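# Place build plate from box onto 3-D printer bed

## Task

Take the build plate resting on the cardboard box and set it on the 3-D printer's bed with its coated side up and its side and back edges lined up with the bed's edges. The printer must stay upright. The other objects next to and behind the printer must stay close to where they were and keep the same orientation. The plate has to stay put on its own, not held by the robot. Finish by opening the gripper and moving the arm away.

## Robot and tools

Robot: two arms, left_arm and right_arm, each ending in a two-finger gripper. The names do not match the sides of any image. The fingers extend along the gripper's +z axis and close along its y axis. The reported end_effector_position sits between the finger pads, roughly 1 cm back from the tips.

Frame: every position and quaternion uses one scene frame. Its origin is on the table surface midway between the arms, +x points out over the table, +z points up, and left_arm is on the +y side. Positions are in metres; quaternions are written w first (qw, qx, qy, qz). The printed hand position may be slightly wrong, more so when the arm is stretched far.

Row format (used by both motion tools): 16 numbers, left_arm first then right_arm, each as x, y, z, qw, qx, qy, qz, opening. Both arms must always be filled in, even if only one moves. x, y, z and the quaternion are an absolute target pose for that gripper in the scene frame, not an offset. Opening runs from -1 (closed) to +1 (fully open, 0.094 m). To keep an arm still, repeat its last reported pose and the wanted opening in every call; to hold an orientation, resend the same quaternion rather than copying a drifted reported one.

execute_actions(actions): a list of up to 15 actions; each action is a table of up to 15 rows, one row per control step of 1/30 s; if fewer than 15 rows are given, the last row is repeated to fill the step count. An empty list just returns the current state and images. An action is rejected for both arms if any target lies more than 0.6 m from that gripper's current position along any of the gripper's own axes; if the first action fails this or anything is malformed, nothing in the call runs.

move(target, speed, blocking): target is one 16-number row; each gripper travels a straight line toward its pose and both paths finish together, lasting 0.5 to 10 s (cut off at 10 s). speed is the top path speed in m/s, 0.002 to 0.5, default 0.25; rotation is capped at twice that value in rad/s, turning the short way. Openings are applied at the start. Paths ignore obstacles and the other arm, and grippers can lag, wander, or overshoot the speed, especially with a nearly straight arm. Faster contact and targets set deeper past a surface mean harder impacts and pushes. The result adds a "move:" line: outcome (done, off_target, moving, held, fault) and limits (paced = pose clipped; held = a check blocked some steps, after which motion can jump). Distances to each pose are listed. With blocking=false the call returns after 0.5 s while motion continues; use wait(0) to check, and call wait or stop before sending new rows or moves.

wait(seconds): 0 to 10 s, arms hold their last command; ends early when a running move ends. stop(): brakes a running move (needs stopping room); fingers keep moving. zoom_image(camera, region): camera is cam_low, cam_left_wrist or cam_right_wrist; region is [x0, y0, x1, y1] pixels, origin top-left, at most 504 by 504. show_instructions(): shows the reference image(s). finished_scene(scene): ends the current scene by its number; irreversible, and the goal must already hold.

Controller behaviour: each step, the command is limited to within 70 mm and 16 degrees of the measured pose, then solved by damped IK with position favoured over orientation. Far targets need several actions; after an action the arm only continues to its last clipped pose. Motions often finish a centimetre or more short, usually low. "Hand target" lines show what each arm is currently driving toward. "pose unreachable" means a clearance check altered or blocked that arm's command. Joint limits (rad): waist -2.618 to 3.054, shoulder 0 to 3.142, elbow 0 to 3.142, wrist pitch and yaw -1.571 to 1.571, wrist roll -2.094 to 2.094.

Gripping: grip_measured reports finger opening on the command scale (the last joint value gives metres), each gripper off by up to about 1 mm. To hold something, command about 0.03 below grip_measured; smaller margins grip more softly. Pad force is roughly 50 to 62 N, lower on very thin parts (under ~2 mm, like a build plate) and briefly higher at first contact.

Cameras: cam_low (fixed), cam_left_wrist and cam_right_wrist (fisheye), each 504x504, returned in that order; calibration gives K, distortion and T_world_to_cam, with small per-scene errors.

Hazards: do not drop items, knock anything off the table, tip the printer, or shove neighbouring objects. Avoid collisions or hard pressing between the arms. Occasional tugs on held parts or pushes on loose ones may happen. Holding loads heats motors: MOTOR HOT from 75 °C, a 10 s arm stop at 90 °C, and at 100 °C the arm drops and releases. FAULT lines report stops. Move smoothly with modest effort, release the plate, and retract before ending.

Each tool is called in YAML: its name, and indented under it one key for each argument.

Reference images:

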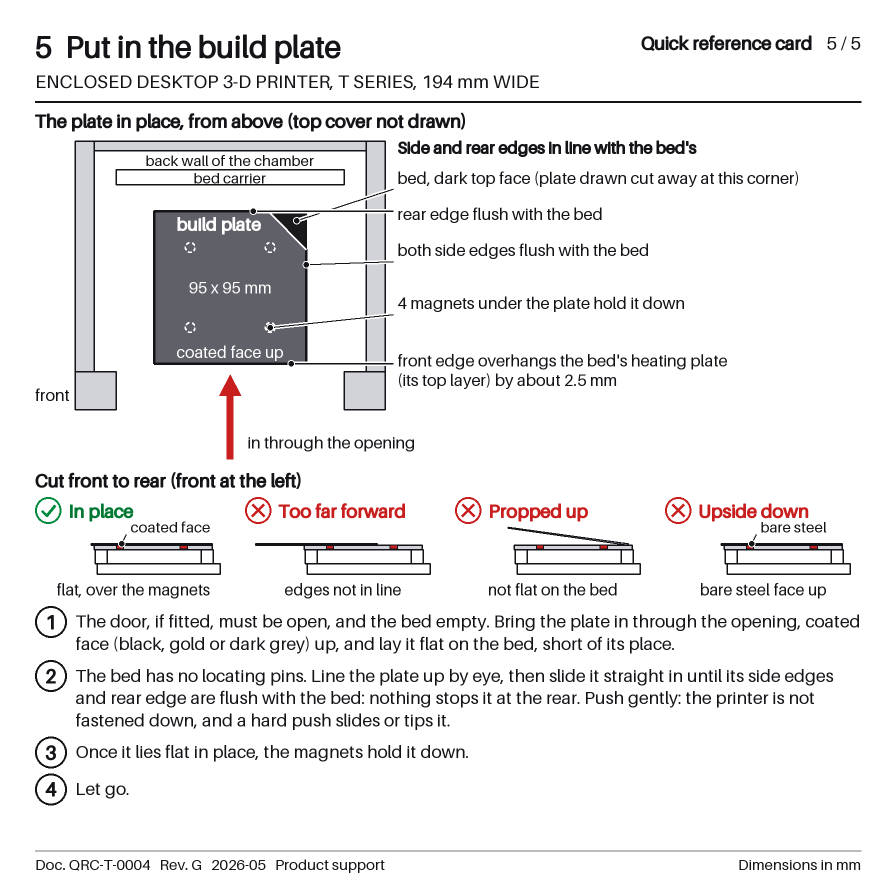

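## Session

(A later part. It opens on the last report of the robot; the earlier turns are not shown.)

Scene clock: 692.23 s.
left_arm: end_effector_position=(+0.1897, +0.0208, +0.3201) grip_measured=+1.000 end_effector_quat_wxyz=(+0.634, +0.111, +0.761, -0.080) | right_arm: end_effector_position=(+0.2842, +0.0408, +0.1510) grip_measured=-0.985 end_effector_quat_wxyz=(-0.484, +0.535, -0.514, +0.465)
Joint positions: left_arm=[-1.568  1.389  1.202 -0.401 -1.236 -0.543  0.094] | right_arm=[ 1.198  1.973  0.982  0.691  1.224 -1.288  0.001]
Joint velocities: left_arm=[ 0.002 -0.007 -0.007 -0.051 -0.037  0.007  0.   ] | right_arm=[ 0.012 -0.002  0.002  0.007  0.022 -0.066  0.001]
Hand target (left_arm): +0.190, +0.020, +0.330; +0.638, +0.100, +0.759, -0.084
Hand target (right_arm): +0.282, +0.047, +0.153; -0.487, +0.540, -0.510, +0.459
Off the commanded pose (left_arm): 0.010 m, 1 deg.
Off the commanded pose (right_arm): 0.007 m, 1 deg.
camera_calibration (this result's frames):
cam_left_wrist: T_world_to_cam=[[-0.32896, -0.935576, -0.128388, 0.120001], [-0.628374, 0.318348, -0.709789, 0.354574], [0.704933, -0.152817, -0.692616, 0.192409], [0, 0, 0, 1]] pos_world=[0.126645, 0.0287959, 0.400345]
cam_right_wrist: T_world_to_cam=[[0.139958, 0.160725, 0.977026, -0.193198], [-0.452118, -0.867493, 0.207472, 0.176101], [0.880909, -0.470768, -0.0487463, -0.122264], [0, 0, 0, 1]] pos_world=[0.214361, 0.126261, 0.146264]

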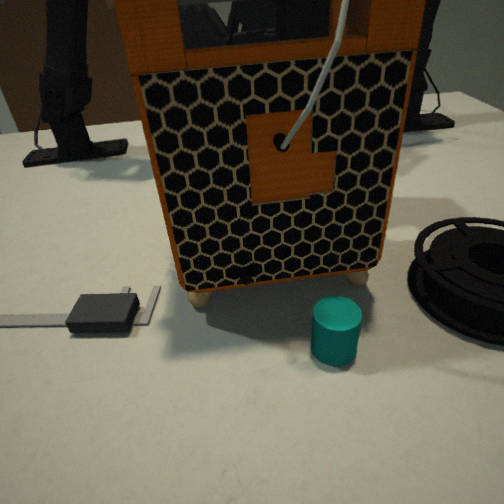

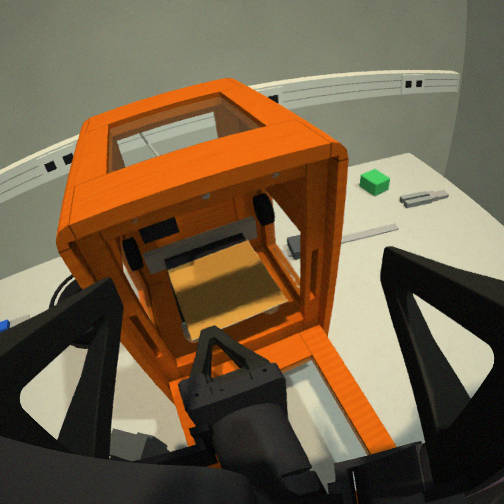

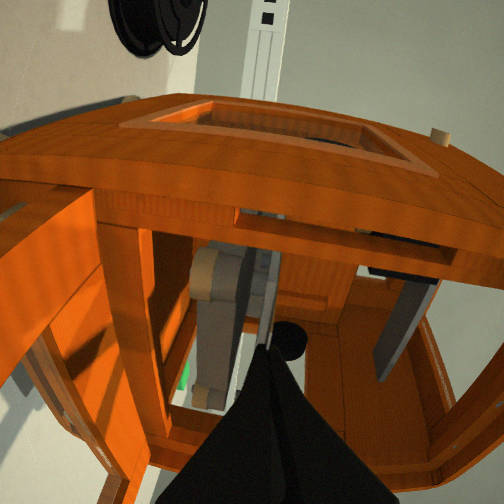

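execute_actions:
  actions:
    - [[0.19,0.02,0.33,0.637,0.1,0.759,-0.084,1,0.283,0.0495,0.155,0.491,-0.5425,0.5055,-0.457,-1]]
    - [[0.19,0.02,0.33,0.637,0.1,0.759,-0.084,1,0.283,0.052,0.156,0.495,-0.545,0.501,-0.455,-1]]

zoom_image:
  camera: "cam_left_wrist"
  region: [145,205,305,365]

Scene clock: 700.27 s.
left_arm: end_effector_position=(+0.1897, +0.0208, +0.3201) grip_measured=+1.000 end_effector_quat_wxyz=(+0.634, +0.111, +0.761, -0.080) | right_arm: end_effector_position=(+0.2841, +0.0456, +0.1529) grip_measured=-0.985 end_effector_quat_wxyz=(-0.486, +0.544, -0.503, +0.463)
Joint positions: left_arm=[-1.568  1.389  1.202 -0.401 -1.236 -0.543  0.094] | right_arm=[ 1.198  1.973  0.982  0.714  1.201 -1.327  0.001]
Joint velocities: left_arm=[ 0.012 -0.022 -0.002  0.007  0.007 -0.066  0.   ] | right_arm=[ 0.012  0.002 -0.007 -0.051  0.037 -0.037  0.   ]
Hand target (left_arm): +0.190, +0.020, +0.330; +0.638, +0.100, +0.759, -0.084
Hand target (right_arm): +0.283, +0.052, +0.156; -0.495, +0.545, -0.501, +0.455
Off the commanded pose (left_arm): 0.010 m, 1 deg.
Off the commanded pose (right_arm): 0.007 m, 1 deg.
camera_calibration (this result's frames):
cam_left_wrist: T_world_to_cam=[[-0.32896, -0.935576, -0.128388, 0.120001], [-0.628374, 0.318348, -0.709789, 0.354574], [0.704933, -0.152817, -0.692616, 0.192409], [0, 0, 0, 1]] pos_world=[0.126645, 0.0287959, 0.400345]
cam_right_wrist: T_world_to_cam=[[0.133136, 0.178414, 0.974907, -0.194335], [-0.43015, -0.875787, 0.219017, 0.17219], [0.892886, -0.448516, -0.0398539, -0.125653], [0, 0, 0, 1]] pos_world=[0.212134, 0.129116, 0.146738]

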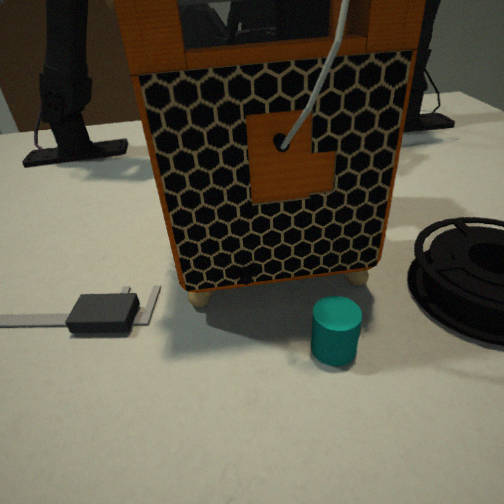

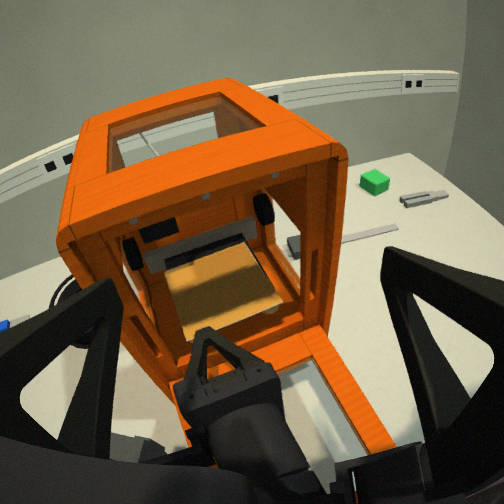

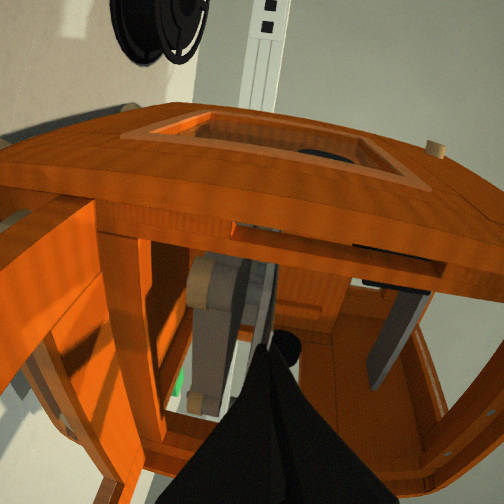

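Region (145, 205, 305, 365) of cam_left_wrist's 504x504 image, scaled by 3.150, with more detail than that image has.

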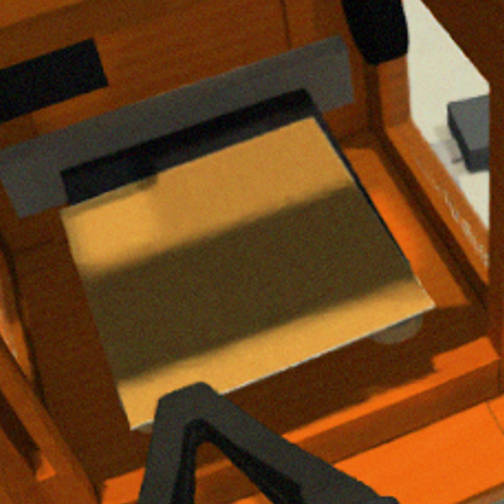

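execute_actions:
  actions:
    - [[0.19,0.02,0.33,0.637,0.1,0.759,-0.084,1,0.283,0.0457,0.157,0.487,-0.536,0.510,-0.4635,-1]]
    - [[0.19,0.02,0.33,0.637,0.1,0.759,-0.084,1,0.283,0.0457,0.157,0.487,-0.536,0.510,-0.4635,-1]]

zoom_image:
  camera: "cam_left_wrist"
  region: [145,205,305,365]

Scene clock: 709.27 s.
left_arm: end_effector_position=(+0.1897, +0.0208, +0.3201) grip_measured=+1.000 end_effector_quat_wxyz=(+0.634, +0.111, +0.761, -0.080) | right_arm: end_effector_position=(+0.2841, +0.0447, +0.1520) grip_measured=-0.985 end_effector_quat_wxyz=(-0.484, +0.545, -0.504, +0.464)
Joint positions: left_arm=[-1.568  1.389  1.202 -0.401 -1.236 -0.543  0.094] | right_arm=[ 1.198  1.973  0.982  0.706  1.205 -1.323  0.001]
Joint velocities: left_arm=[-0.017 -0.007  0.002 -0.037  0.022 -0.022  0.   ] | right_arm=[-0.032  0.007 -0.007  0.007  0.081 -0.022 -0.   ]
Hand target (left_arm): +0.190, +0.020, +0.330; +0.638, +0.100, +0.759, -0.084
Hand target (right_arm): +0.283, +0.046, +0.157; -0.487, +0.536, -0.510, +0.464
Off the commanded pose (left_arm): 0.010 m, 1 deg.
Off the commanded pose (right_arm): 0.005 m, 1 deg.
camera_calibration (this result's frames):
cam_left_wrist: T_world_to_cam=[[-0.32896, -0.935576, -0.128388, 0.120001], [-0.628374, 0.318348, -0.709789, 0.354574], [0.704933, -0.152817, -0.692616, 0.192409], [0, 0, 0, 1]] pos_world=[0.126645, 0.0287959, 0.400345]
cam_right_wrist: T_world_to_cam=[[0.135417, 0.181203, 0.974078, -0.193972], [-0.433405, -0.87325, 0.222698, 0.171794], [0.890967, -0.452327, -0.0397187, -0.12539], [0, 0, 0, 1]] pos_world=[0.212441, 0.12845, 0.145706]

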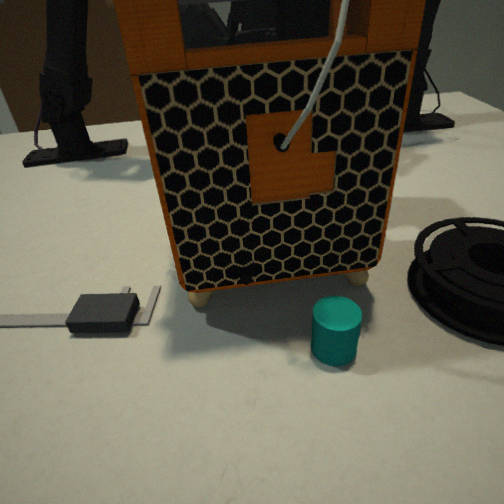

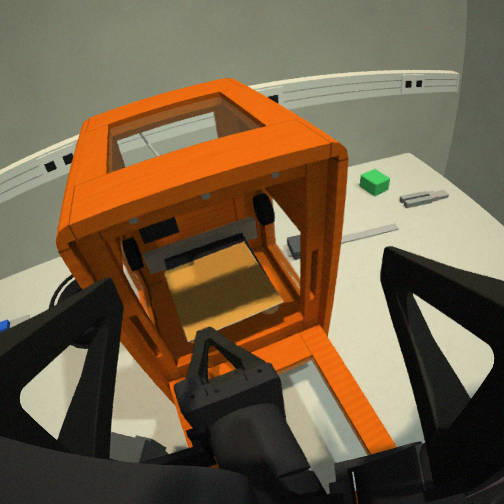

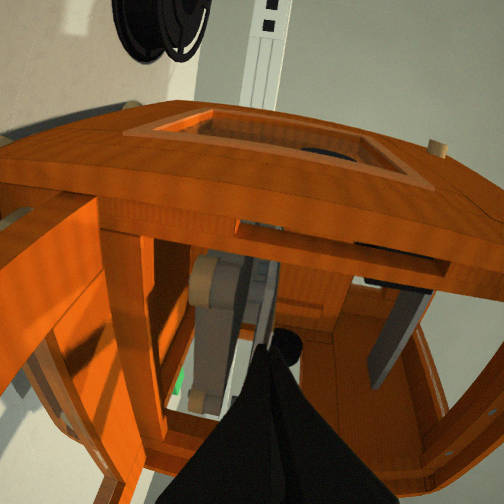

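Region (145, 205, 305, 365) of cam_left_wrist's 504x504 image, scaled by 3.150, with more detail than that image has.

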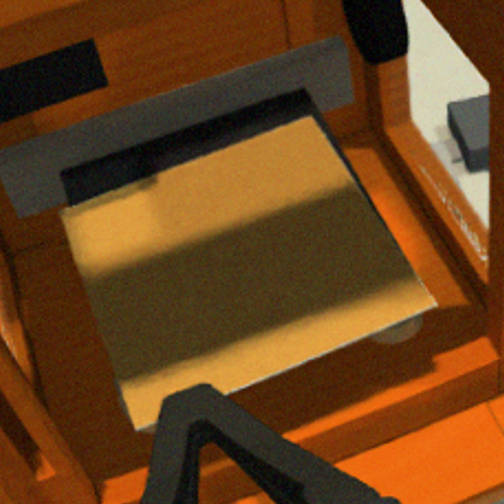

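execute_actions:
  actions:
    - [[0.19,0.02,0.33,0.637,0.1,0.759,-0.084,1,0.287,0.0465,0.157,0.487,-0.536,0.510,-0.4635,-1]]
    - [[0.19,0.02,0.33,0.637,0.1,0.759,-0.084,1,0.290,0.0465,0.157,0.487,-0.536,0.510,-0.4635,-1]]
    - [[0.19,0.02,0.33,0.637,0.1,0.759,-0.084,1,0.293,0.0465,0.157,0.487,-0.536,0.510,-0.4635,-1]]

zoom_image:
  camera: "cam_left_wrist"
  region: [145,205,305,365]

Scene clock: 723.33 s.
left_arm: end_effector_position=(+0.1897, +0.0208, +0.3201) grip_measured=+1.000 end_effector_quat_wxyz=(+0.634, +0.111, +0.761, -0.080) | right_arm: end_effector_position=(+0.2869, +0.0426, +0.1520) grip_measured=-0.985 end_effector_quat_wxyz=(-0.482, +0.543, -0.505, +0.466)
Joint positions: left_arm=[-1.568  1.389  1.202 -0.401 -1.236 -0.543  0.094] | right_arm=[ 1.19   1.973  0.982  0.706  1.204 -1.323  0.001]
Joint velocities: left_arm=[ 0.002  0.002  0.007  0.022  0.007 -0.051  0.   ] | right_arm=[ 0.007 -0.012  0.002 -0.022  0.022 -0.037 -0.   ]
Hand target (left_arm): +0.190, +0.020, +0.330; +0.638, +0.100, +0.759, -0.084
Hand target (right_arm): +0.293, +0.046, +0.157; -0.487, +0.536, -0.510, +0.464
Off the commanded pose (left_arm): 0.010 m, 1 deg.
Off the commanded pose (right_arm): 0.009 m, 1 deg.
camera_calibration (this result's frames):
cam_left_wrist: T_world_to_cam=[[-0.32896, -0.935576, -0.128388, 0.120001], [-0.628374, 0.318348, -0.709789, 0.354574], [0.704933, -0.152817, -0.692616, 0.192409], [0, 0, 0, 1]] pos_world=[0.126645, 0.0287959, 0.400345]
cam_right_wrist: T_world_to_cam=[[0.136863, 0.180203, 0.974061, -0.194316], [-0.439372, -0.870254, 0.222733, 0.172809], [0.887818, -0.458459, -0.0399291, -0.127621], [0, 0, 0, 1]] pos_world=[0.215826, 0.126895, 0.14569]

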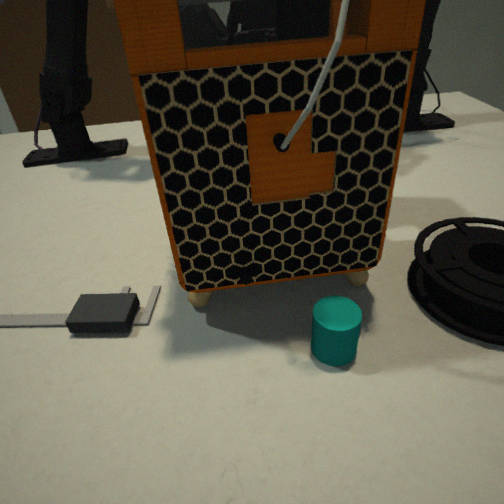

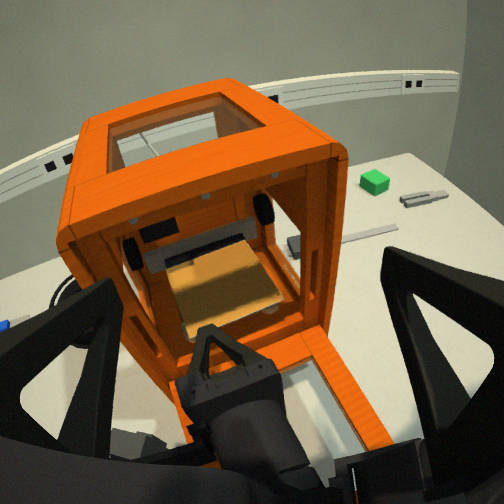

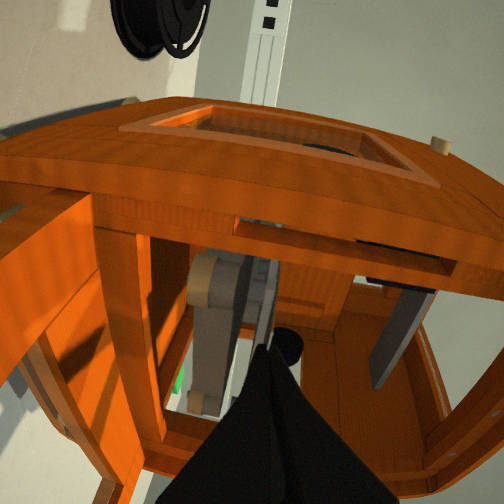

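Region (145, 205, 305, 365) of cam_left_wrist's 504x504 image, scaled by 3.150, with more detail than that image has.

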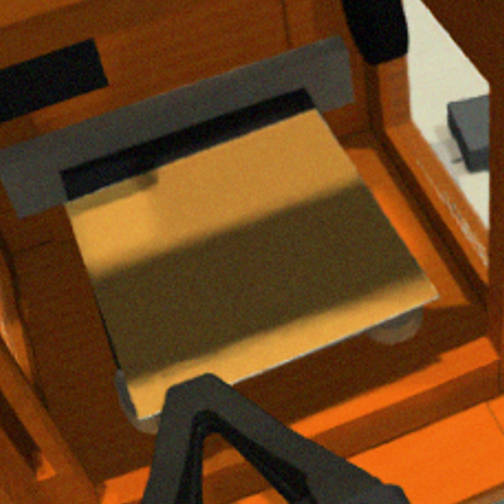

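execute_actions:
  actions:
    - [[0.19,0.02,0.33,0.637,0.1,0.759,-0.084,1,0.290,0.0455,0.157,0.487,-0.536,0.510,-0.4635,-1]]
    - [[0.19,0.02,0.33,0.637,0.1,0.759,-0.084,1,0.290,0.0455,0.157,0.487,-0.536,0.510,-0.4635,-0.6]]

move:
  target: [0.19,0.14,0.35,0.637,0.1,0.759,-0.084,1,0.25,0.035,0.157,0.487,-0.536,0.510,-0.4635,-0.6]
  speed: 0.1

move:
  target: [0.19,0.14,0.35,0.637,0.1,0.759,-0.084,1,0.262,0.02,0.15,0.63,0,0.777,0,0.5]
  speed: 0.3

Scene clock: 738.10 s.
left_arm: end_effector_position=(+0.1897, +0.0208, +0.3201) grip_measured=+1.000 end_effector_quat_wxyz=(+0.634, +0.111, +0.761, -0.080) | right_arm: end_effector_position=(+0.2869, +0.0426, +0.1520) grip_measured=-0.601 end_effector_quat_wxyz=(-0.482, +0.543, -0.505, +0.466)
Joint positions: left_arm=[-1.568  1.389  1.202 -0.401 -1.236 -0.543  0.094] | right_arm=[ 1.19   1.973  0.982  0.706  1.204 -1.323  0.019]
Joint velocities: left_arm=[-0.002 -0.007 -0.027  0.051 -0.037 -0.066  0.   ] | right_arm=[-0.002  0.012 -0.002 -0.007 -0.007  0.037 -0.   ]
Hand target (left_arm): +0.190, +0.020, +0.330; +0.638, +0.100, +0.759, -0.084
Hand target (right_arm): +0.290, +0.046, +0.157; -0.487, +0.536, -0.510, +0.464
Off the commanded pose (left_arm): 0.010 m, 1 deg.
Off the commanded pose (right_arm): 0.007 m, 1 deg.
camera_calibration (this result's frames):
cam_left_wrist: T_world_to_cam=[[-0.32896, -0.935576, -0.128388, 0.120001], [-0.628374, 0.318348, -0.709789, 0.354574], [0.704933, -0.152817, -0.692616, 0.192409], [0, 0, 0, 1]] pos_world=[0.126645, 0.0287959, 0.400345]
cam_right_wrist: T_world_to_cam=[[0.136863, 0.180203, 0.974061, -0.194316], [-0.439372, -0.870254, 0.222733, 0.172809], [0.887818, -0.458459, -0.0399291, -0.127621], [0, 0, 0, 1]] pos_world=[0.215826, 0.126895, 0.14569]

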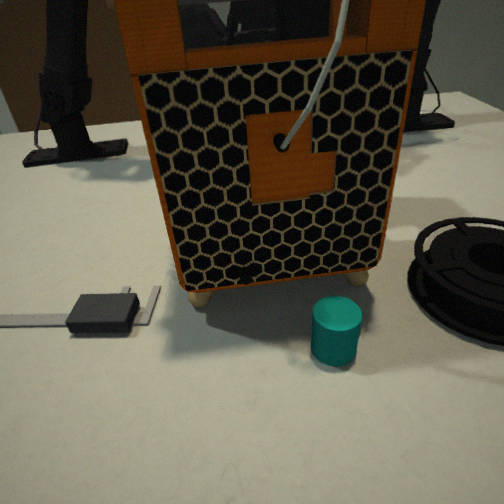

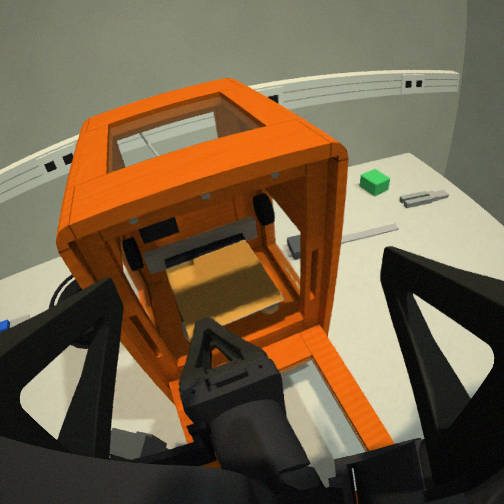

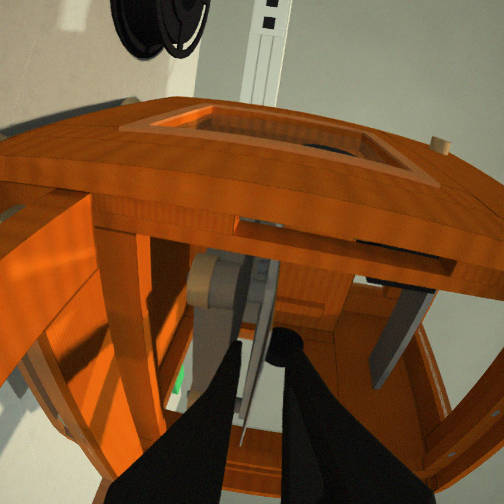

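Scene clock: 739.83 s.
left_arm: end_effector_position=(+0.1883, +0.1331, +0.3546) grip_measured=+1.000 end_effector_quat_wxyz=(+0.636, +0.101, +0.760, -0.092) | right_arm: end_effector_position=(+0.2551, +0.0403, +0.1551) grip_measured=-0.601 end_effector_quat_wxyz=(-0.488, +0.538, -0.507, +0.463)
Joint positions: left_arm=[-1.568  0.978  1.083 -0.664 -1.235 -0.544  0.094] | right_arm=[ 1.272  1.929  0.945  0.646  1.282 -1.25   0.019]
Joint velocities: left_arm=[ 0.007 -0.012 -0.002 -0.022 -0.022 -0.037  0.   ] | right_arm=[-0.007 -0.012  0.002 -0.051 -0.066 -0.007 -0.   ]
Hand target (left_arm): +0.189, +0.139, +0.352; +0.637, +0.100, +0.759, -0.084
Hand target (right_arm): +0.251, +0.035, +0.157; -0.488, +0.536, -0.509, +0.465
Off the commanded pose (left_arm): 0.009 m, 1 deg.
Off the commanded pose (right_arm): 0.008 m, 0 deg.
move: done
camera_calibration (this result's frames):
cam_left_wrist: T_world_to_cam=[[-0.329838, -0.938722, -0.100039, 0.219501], [-0.628354, 0.297391, -0.718839, 0.348441], [0.704541, -0.174241, -0.687941, 0.235766], [0, 0, 0, 1]] pos_world=[0.125237, 0.143507, 0.434625]
cam_right_wrist: T_world_to_cam=[[0.131556, 0.16591, 0.977326, -0.191185], [-0.439833, -0.873771, 0.207536, 0.15876], [0.888392, -0.457163, -0.041977, -0.100137], [0, 0, 0, 1]] pos_world=[0.183941, 0.124661, 0.149698]

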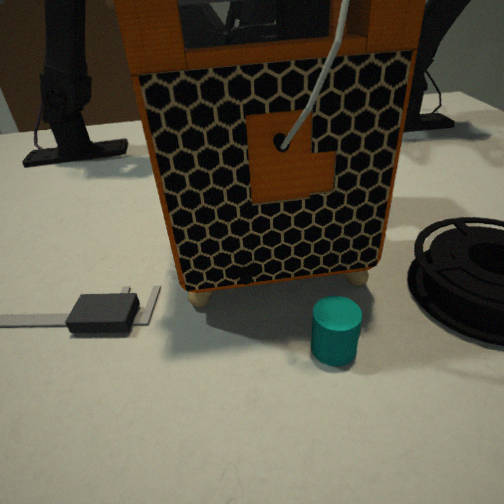

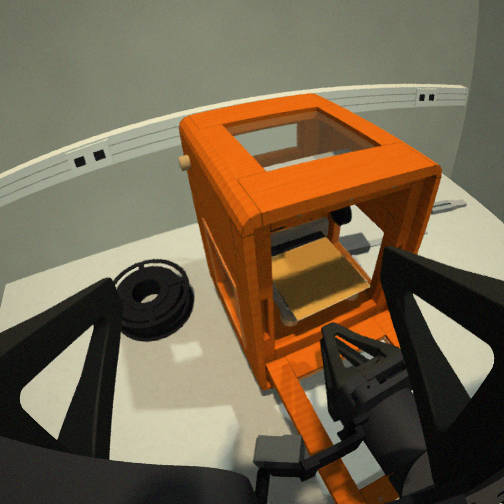

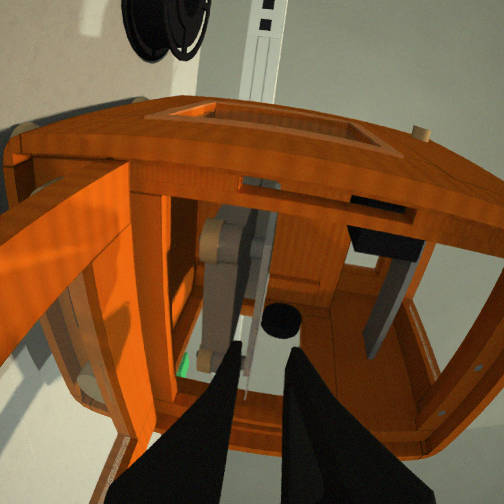

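Scene clock: 743.27 s.
left_arm: end_effector_position=(+0.1883, +0.1331, +0.3546) grip_measured=+1.000 end_effector_quat_wxyz=(+0.636, +0.101, +0.760, -0.091) | right_arm: end_effector_position=(+0.2569, +0.0176, +0.1357) grip_measured=+0.499 end_effector_quat_wxyz=(+0.627, -0.016, +0.779, -0.010)
Joint positions: left_arm=[-1.568  0.978  1.083 -0.665 -1.235 -0.544  0.094] | right_arm=[1.25  1.868 0.991 0.144 1.246 0.67  0.07 ]
Joint velocities: left_arm=[ 0.012 -0.007 -0.007  0.022  0.007 -0.081  0.   ] | right_arm=[ 0.012 -0.002 -0.002 -0.051  0.022  0.066  0.   ]
Hand target (left_arm): +0.190, +0.140, +0.350; +0.637, +0.100, +0.760, -0.084
Hand target (right_arm): +0.262, +0.019, +0.150; +0.629, +0.000, +0.778, +0.001
Off the commanded pose (left_arm): 0.008 m, 1 deg.
Off the commanded pose (right_arm): 0.015 m, 2 deg.
move: off_target (right_arm)
camera_calibration (this result's frames):
cam_left_wrist: T_world_to_cam=[[-0.329839, -0.938684, -0.100396, 0.219643], [-0.628358, 0.297665, -0.718723, 0.348326], [0.704537, -0.173978, -0.688011, 0.235733], [0, 0, 0, 1]] pos_world=[0.125237, 0.143503, 0.434588]
cam_right_wrist: T_world_to_cam=[[0.0922673, -0.979915, 0.176785, -0.029798], [-0.672294, -0.192272, -0.714879, 0.316678], [0.734512, -0.0528912, -0.676531, 0.00553246], [0, 0, 0, 1]] pos_world=[0.211586, 0.0319815, 0.235397]

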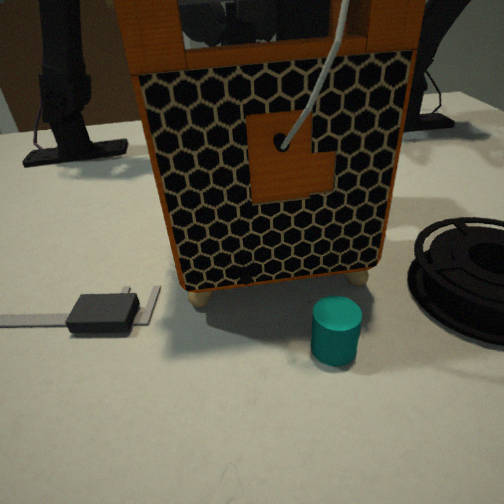

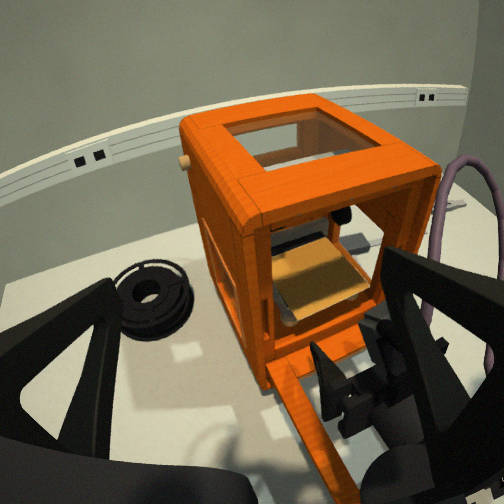

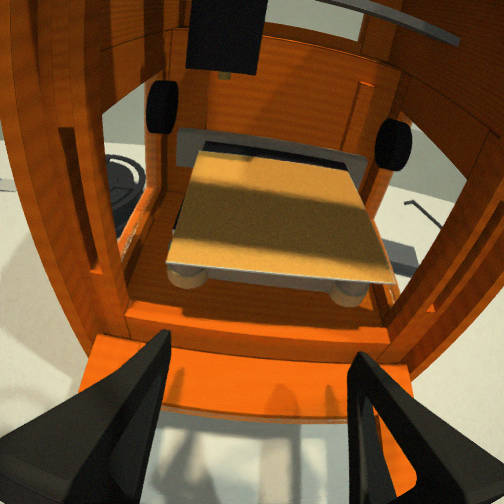

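move:
  target: [0.19,0.14,0.35,0.637,0.1,0.759,-0.084,1,0.278,0.015,0.157,0.63,0,0.777,0,0.4]
  speed: 0.03

Scene clock: 751.07 s.
left_arm: end_effector_position=(+0.1883, +0.1331, +0.3546) grip_measured=+1.000 end_effector_quat_wxyz=(+0.636, +0.101, +0.760, -0.091) | right_arm: end_effector_position=(+0.2734, +0.0136, +0.1431) grip_measured=+0.401 end_effector_quat_wxyz=(+0.626, -0.011, +0.780, -0.010)
Joint positions: left_arm=[-1.568  0.978  1.083 -0.665 -1.235 -0.544  0.094] | right_arm=[1.202 1.854 0.991 0.196 1.213 0.604 0.066]
Joint velocities: left_arm=[-0.007  0.007 -0.002 -0.066  0.022  0.037  0.   ] | right_arm=[ 0.017  0.012  0.012  0.022  0.007 -0.007 -0.001]
Hand target (left_arm): +0.190, +0.140, +0.350; +0.637, +0.100, +0.760, -0.084
Hand target (right_arm): +0.278, +0.015, +0.157; +0.630, +0.000, +0.777, +0.000
Off the commanded pose (left_arm): 0.008 m, 1 deg.
Off the commanded pose (right_arm): 0.015 m, 2 deg.
move: off_target (right_arm)
camera_calibration (this result's frames):
cam_left_wrist: T_world_to_cam=[[-0.329839, -0.938684, -0.100396, 0.219643], [-0.628358, 0.297665, -0.718723, 0.348326], [0.704537, -0.173978, -0.688011, 0.235733], [0, 0, 0, 1]] pos_world=[0.125237, 0.143503, 0.434588]
cam_right_wrist: T_world_to_cam=[[0.0847467, -0.981785, 0.170048, -0.0334629], [-0.675823, -0.182043, -0.714229, 0.332952], [0.732176, -0.0543936, -0.67894, -0.000770181], [0, 0, 0, 1]] pos_world=[0.228416, 0.0277162, 0.242971]

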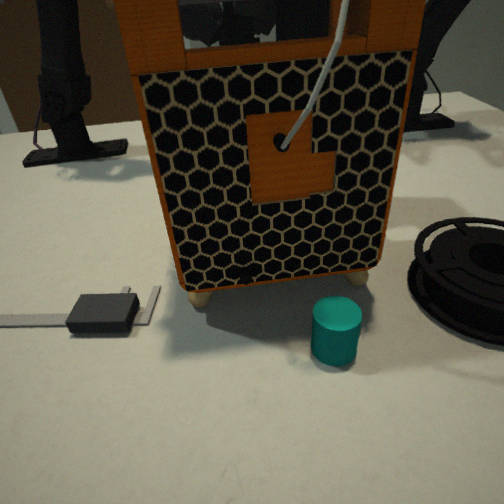

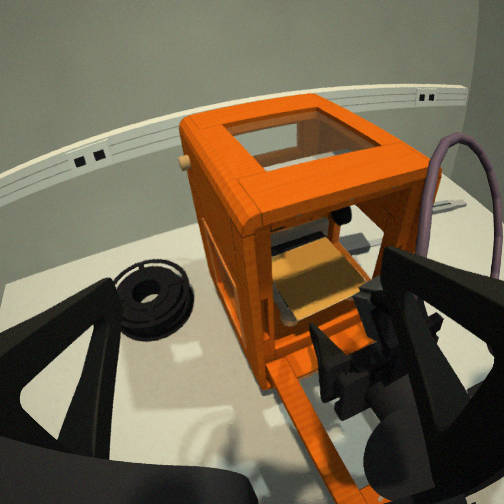

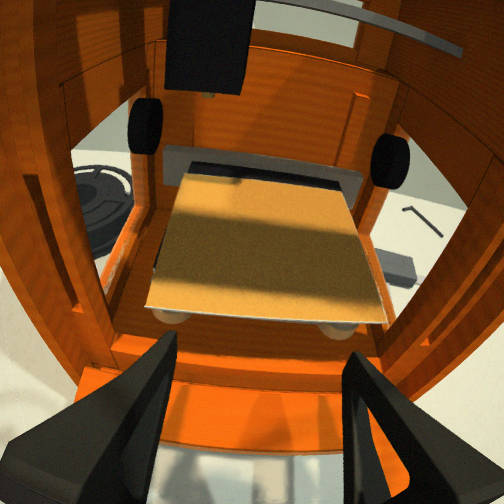

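execute_actions:
  actions:
    - [[0.19,0.14,0.35,0.637,0.1,0.759,-0.084,1,0.280,0.015,0.157,0.636,0,0.772,0,0.4]]
    - [[0.19,0.14,0.35,0.637,0.1,0.759,-0.084,1,0.282,0.015,0.157,0.636,0,0.772,0,0.4]]

Scene clock: 759.83 s.
left_arm: end_effector_position=(+0.1883, +0.1331, +0.3546) grip_measured=+1.000 end_effector_quat_wxyz=(+0.636, +0.101, +0.760, -0.091) | right_arm: end_effector_position=(+0.2783, +0.0168, +0.1510) grip_measured=+0.401 end_effector_quat_wxyz=(+0.634, -0.005, +0.773, -0.001)
Joint positions: left_arm=[-1.568  0.978  1.083 -0.665 -1.235 -0.544  0.094] | right_arm=[1.193 1.854 0.991 0.271 1.212 0.553 0.066]
Joint velocities: left_arm=[-0.002  0.007  0.002 -0.022 -0.022 -0.037  0.   ] | right_arm=[-0.007  0.007 -0.012  0.066 -0.007 -0.037  0.   ]
Hand target (left_arm): +0.190, +0.140, +0.350; +0.637, +0.100, +0.760, -0.084
Hand target (right_arm): +0.282, +0.015, +0.157; +0.636, +0.000, +0.772, +0.000
Off the commanded pose (left_arm): 0.008 m, 1 deg.
Off the commanded pose (right_arm): 0.007 m, 1 deg.
camera_calibration (this result's frames):
cam_left_wrist: T_world_to_cam=[[-0.329839, -0.938684, -0.100396, 0.219643], [-0.628358, 0.297665, -0.718723, 0.348326], [0.704537, -0.173978, -0.688011, 0.235733], [0, 0, 0, 1]] pos_world=[0.125237, 0.143503, 0.434588]
cam_right_wrist: T_world_to_cam=[[0.0836278, -0.985094, 0.150319, -0.0287279], [-0.660409, -0.167752, -0.731929, 0.340617], [0.746235, -0.0380622, -0.664594, -0.00519522], [0, 0, 0, 1]] pos_world=[0.231226, 0.0286415, 0.250173]

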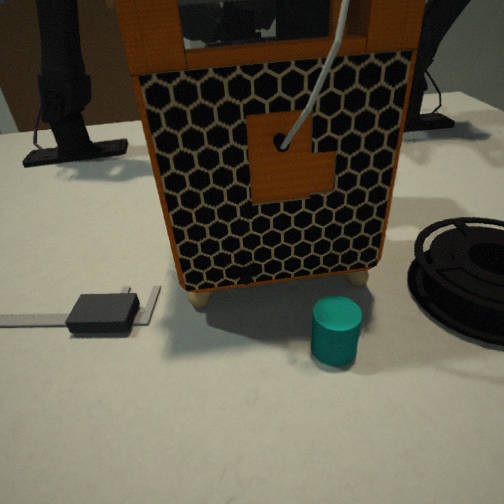

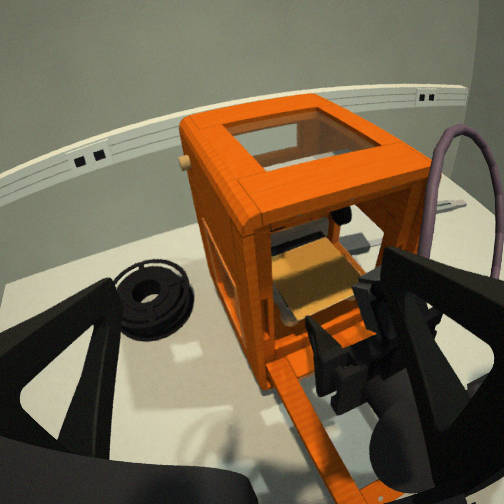

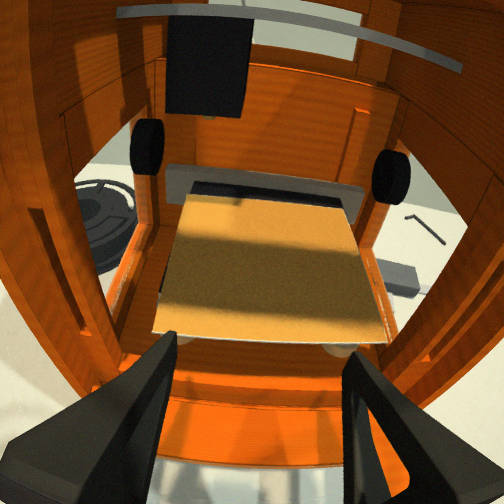

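execute_actions:
  actions:
    - [[0.19,0.14,0.35,0.637,0.1,0.759,-0.084,1,0.285,0.015,0.157,0.635,0,0.7725,0,0.3]]
    - [[0.19,0.14,0.35,0.637,0.1,0.759,-0.084,1,0.288,0.015,0.157,0.6345,0,0.773,0,0.3]]
    - [[0.19,0.14,0.35,0.637,0.1,0.759,-0.084,1,0.291,0.015,0.157,0.634,0,0.7733,0,0.3]]
    - [[0.19,0.14,0.35,0.637,0.1,0.759,-0.084,1,0.294,0.015,0.157,0.634,0,0.7733,0,0.3]]

zoom_image:
  camera: "cam_right_wrist"
  region: [120,140,400,380]

Scene clock: 773.20 s.
left_arm: end_effector_position=(+0.1883, +0.1331, +0.3546) grip_measured=+1.000 end_effector_quat_wxyz=(+0.636, +0.101, +0.760, -0.091) | right_arm: end_effector_position=(+0.2891, +0.0146, +0.1523) grip_measured=+0.301 end_effector_quat_wxyz=(+0.633, -0.005, +0.774, -0.001)
Joint positions: left_arm=[-1.568  0.978  1.083 -0.665 -1.235 -0.544  0.094] | right_arm=[1.162 1.854 0.991 0.304 1.184 0.517 0.061]
Joint velocities: left_arm=[ 0.017 -0.002  0.002 -0.066  0.022 -0.051  0.   ] | right_arm=[ 0.017 -0.007  0.007  0.007  0.007 -0.022  0.001]
Hand target (left_arm): +0.190, +0.140, +0.350; +0.637, +0.100, +0.760, -0.084
Hand target (right_arm): +0.294, +0.015, +0.157; +0.634, +0.000, +0.773, +0.000
Off the commanded pose (left_arm): 0.008 m, 1 deg.
Off the commanded pose (right_arm): 0.007 m, 1 deg.
camera_calibration (this result's frames):
cam_left_wrist: T_world_to_cam=[[-0.329839, -0.938684, -0.100396, 0.219643], [-0.628358, 0.297665, -0.718723, 0.348326], [0.704537, -0.173978, -0.688011, 0.235733], [0, 0, 0, 1]] pos_world=[0.125237, 0.143503, 0.434588]
cam_right_wrist: T_world_to_cam=[[0.0835961, -0.985239, 0.149382, -0.0318648], [-0.663227, -0.166892, -0.729573, 0.348786], [0.743735, -0.0380846, -0.667389, -0.0112986], [0, 0, 0, 1]] pos_world=[0.242391, 0.0263847, 0.251685]

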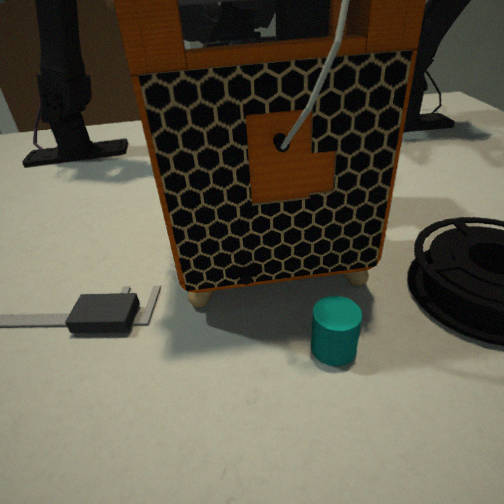

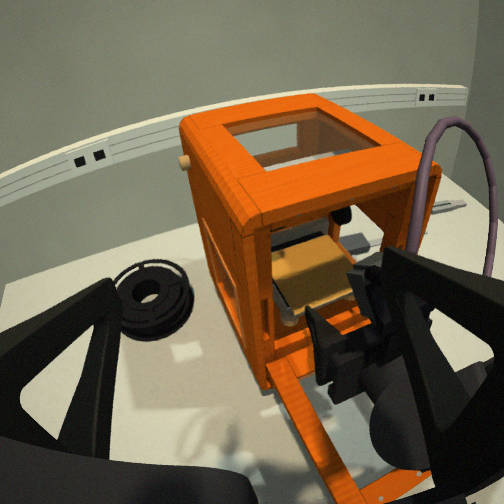

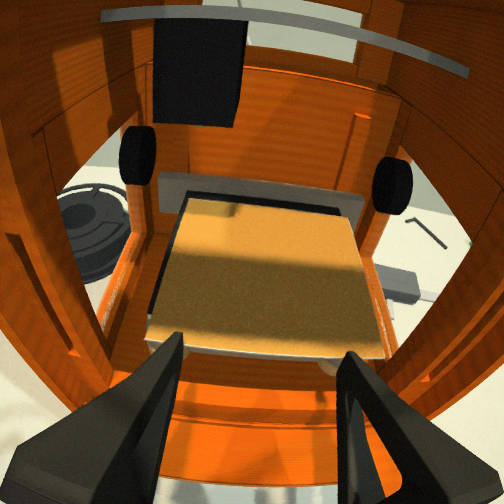

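Region (120, 140, 400, 380) of cam_right_wrist's 504x504 image, scaled by 1.800, with more detail than that image has; it fills the top 432 rows of this view, and the rest is white.

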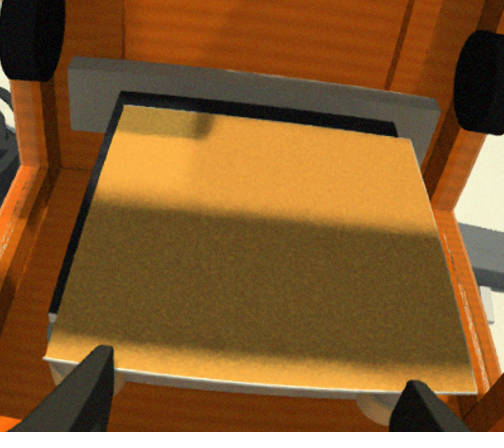

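execute_actions:
  actions:
    - [[0.19,0.14,0.35,0.637,0.1,0.759,-0.084,1,0.2955,0.0165,0.157,0.634,-0.003,0.7733,0.0025,0.3]]
    - [[0.19,0.14,0.35,0.637,0.1,0.759,-0.084,1,0.297,0.018,0.157,0.634,-0.006,0.7733,0.005,0.3]]
    - [[0.19,0.14,0.35,0.637,0.1,0.759,-0.084,1,0.2985,0.0195,0.157,0.634,-0.009,0.7733,0.0075,0.3]]

zoom_image:
  camera: "cam_right_wrist"
  region: [120,140,400,380]

Scene clock: 784.23 s.
left_arm: end_effector_position=(+0.1883, +0.1331, +0.3546) grip_measured=+1.000 end_effector_quat_wxyz=(+0.636, +0.101, +0.760, -0.091) | right_arm: end_effector_position=(+0.2923, +0.0200, +0.1559) grip_measured=+0.301 end_effector_quat_wxyz=(+0.634, -0.012, +0.773, +0.010)
Joint positions: left_arm=[-1.568  0.978  1.083 -0.665 -1.235 -0.544  0.094] | right_arm=[1.154 1.854 0.991 0.353 1.157 0.473 0.061]
Joint velocities: left_arm=[-0.007  0.007  0.002  0.007  0.081 -0.022  0.   ] | right_arm=[-0.002 -0.012 -0.002 -0.037 -0.022 -0.037  0.   ]
Hand target (left_arm): +0.190, +0.140, +0.350; +0.637, +0.100, +0.760, -0.084
Hand target (right_arm): +0.298, +0.020, +0.157; +0.634, -0.009, +0.773, +0.008
Off the commanded pose (left_arm): 0.008 m, 1 deg.
Off the commanded pose (right_arm): 0.006 m, 0 deg.
camera_calibration (this result's frames):
cam_left_wrist: T_world_to_cam=[[-0.329839, -0.938684, -0.100396, 0.219643], [-0.628358, 0.297665, -0.718723, 0.348326], [0.704537, -0.173978, -0.688011, 0.235733], [0, 0, 0, 1]] pos_world=[0.125237, 0.143503, 0.434588]
cam_right_wrist: T_world_to_cam=[[0.107334, -0.984116, 0.141401, -0.0330827], [-0.656376, -0.176964, -0.733386, 0.353261], [0.74676, -0.0140953, -0.664944, -0.0128117], [0, 0, 0, 1]] pos_world=[0.24499, 0.0297765, 0.255236]

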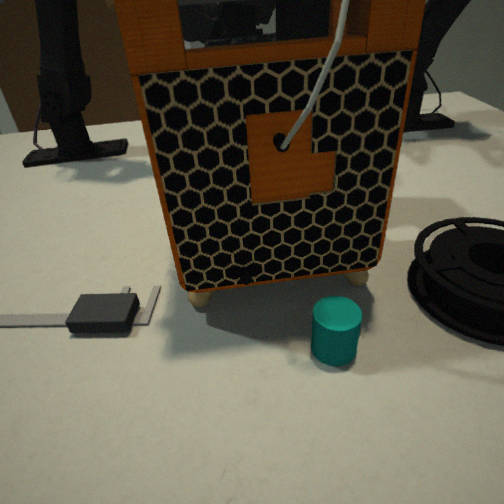

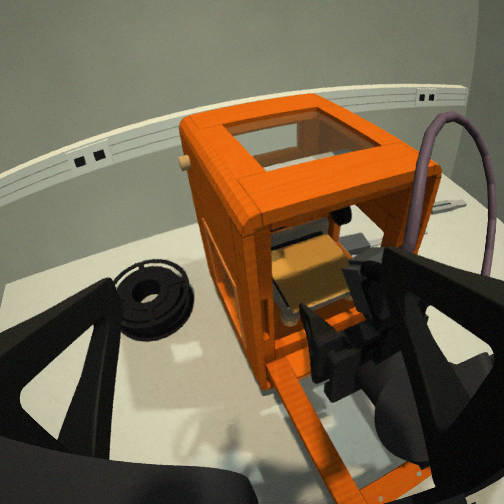

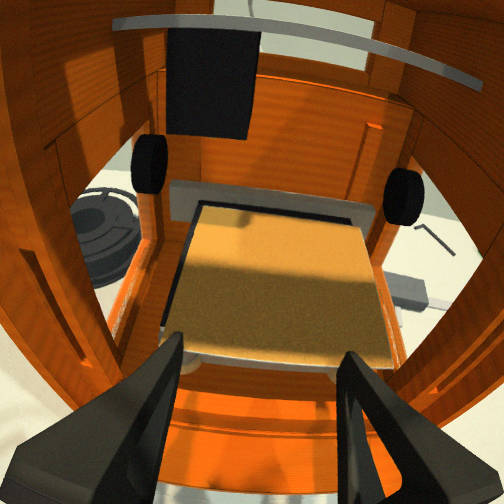

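Region (120, 140, 400, 380) of cam_right_wrist's 504x504 image, scaled by 1.800, with more detail than that image has; it fills the top 432 rows of this view, and the rest is white.

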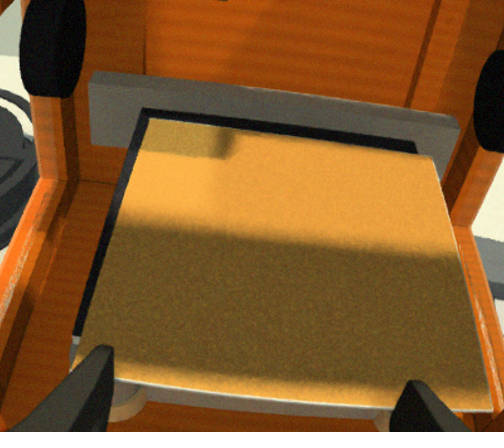

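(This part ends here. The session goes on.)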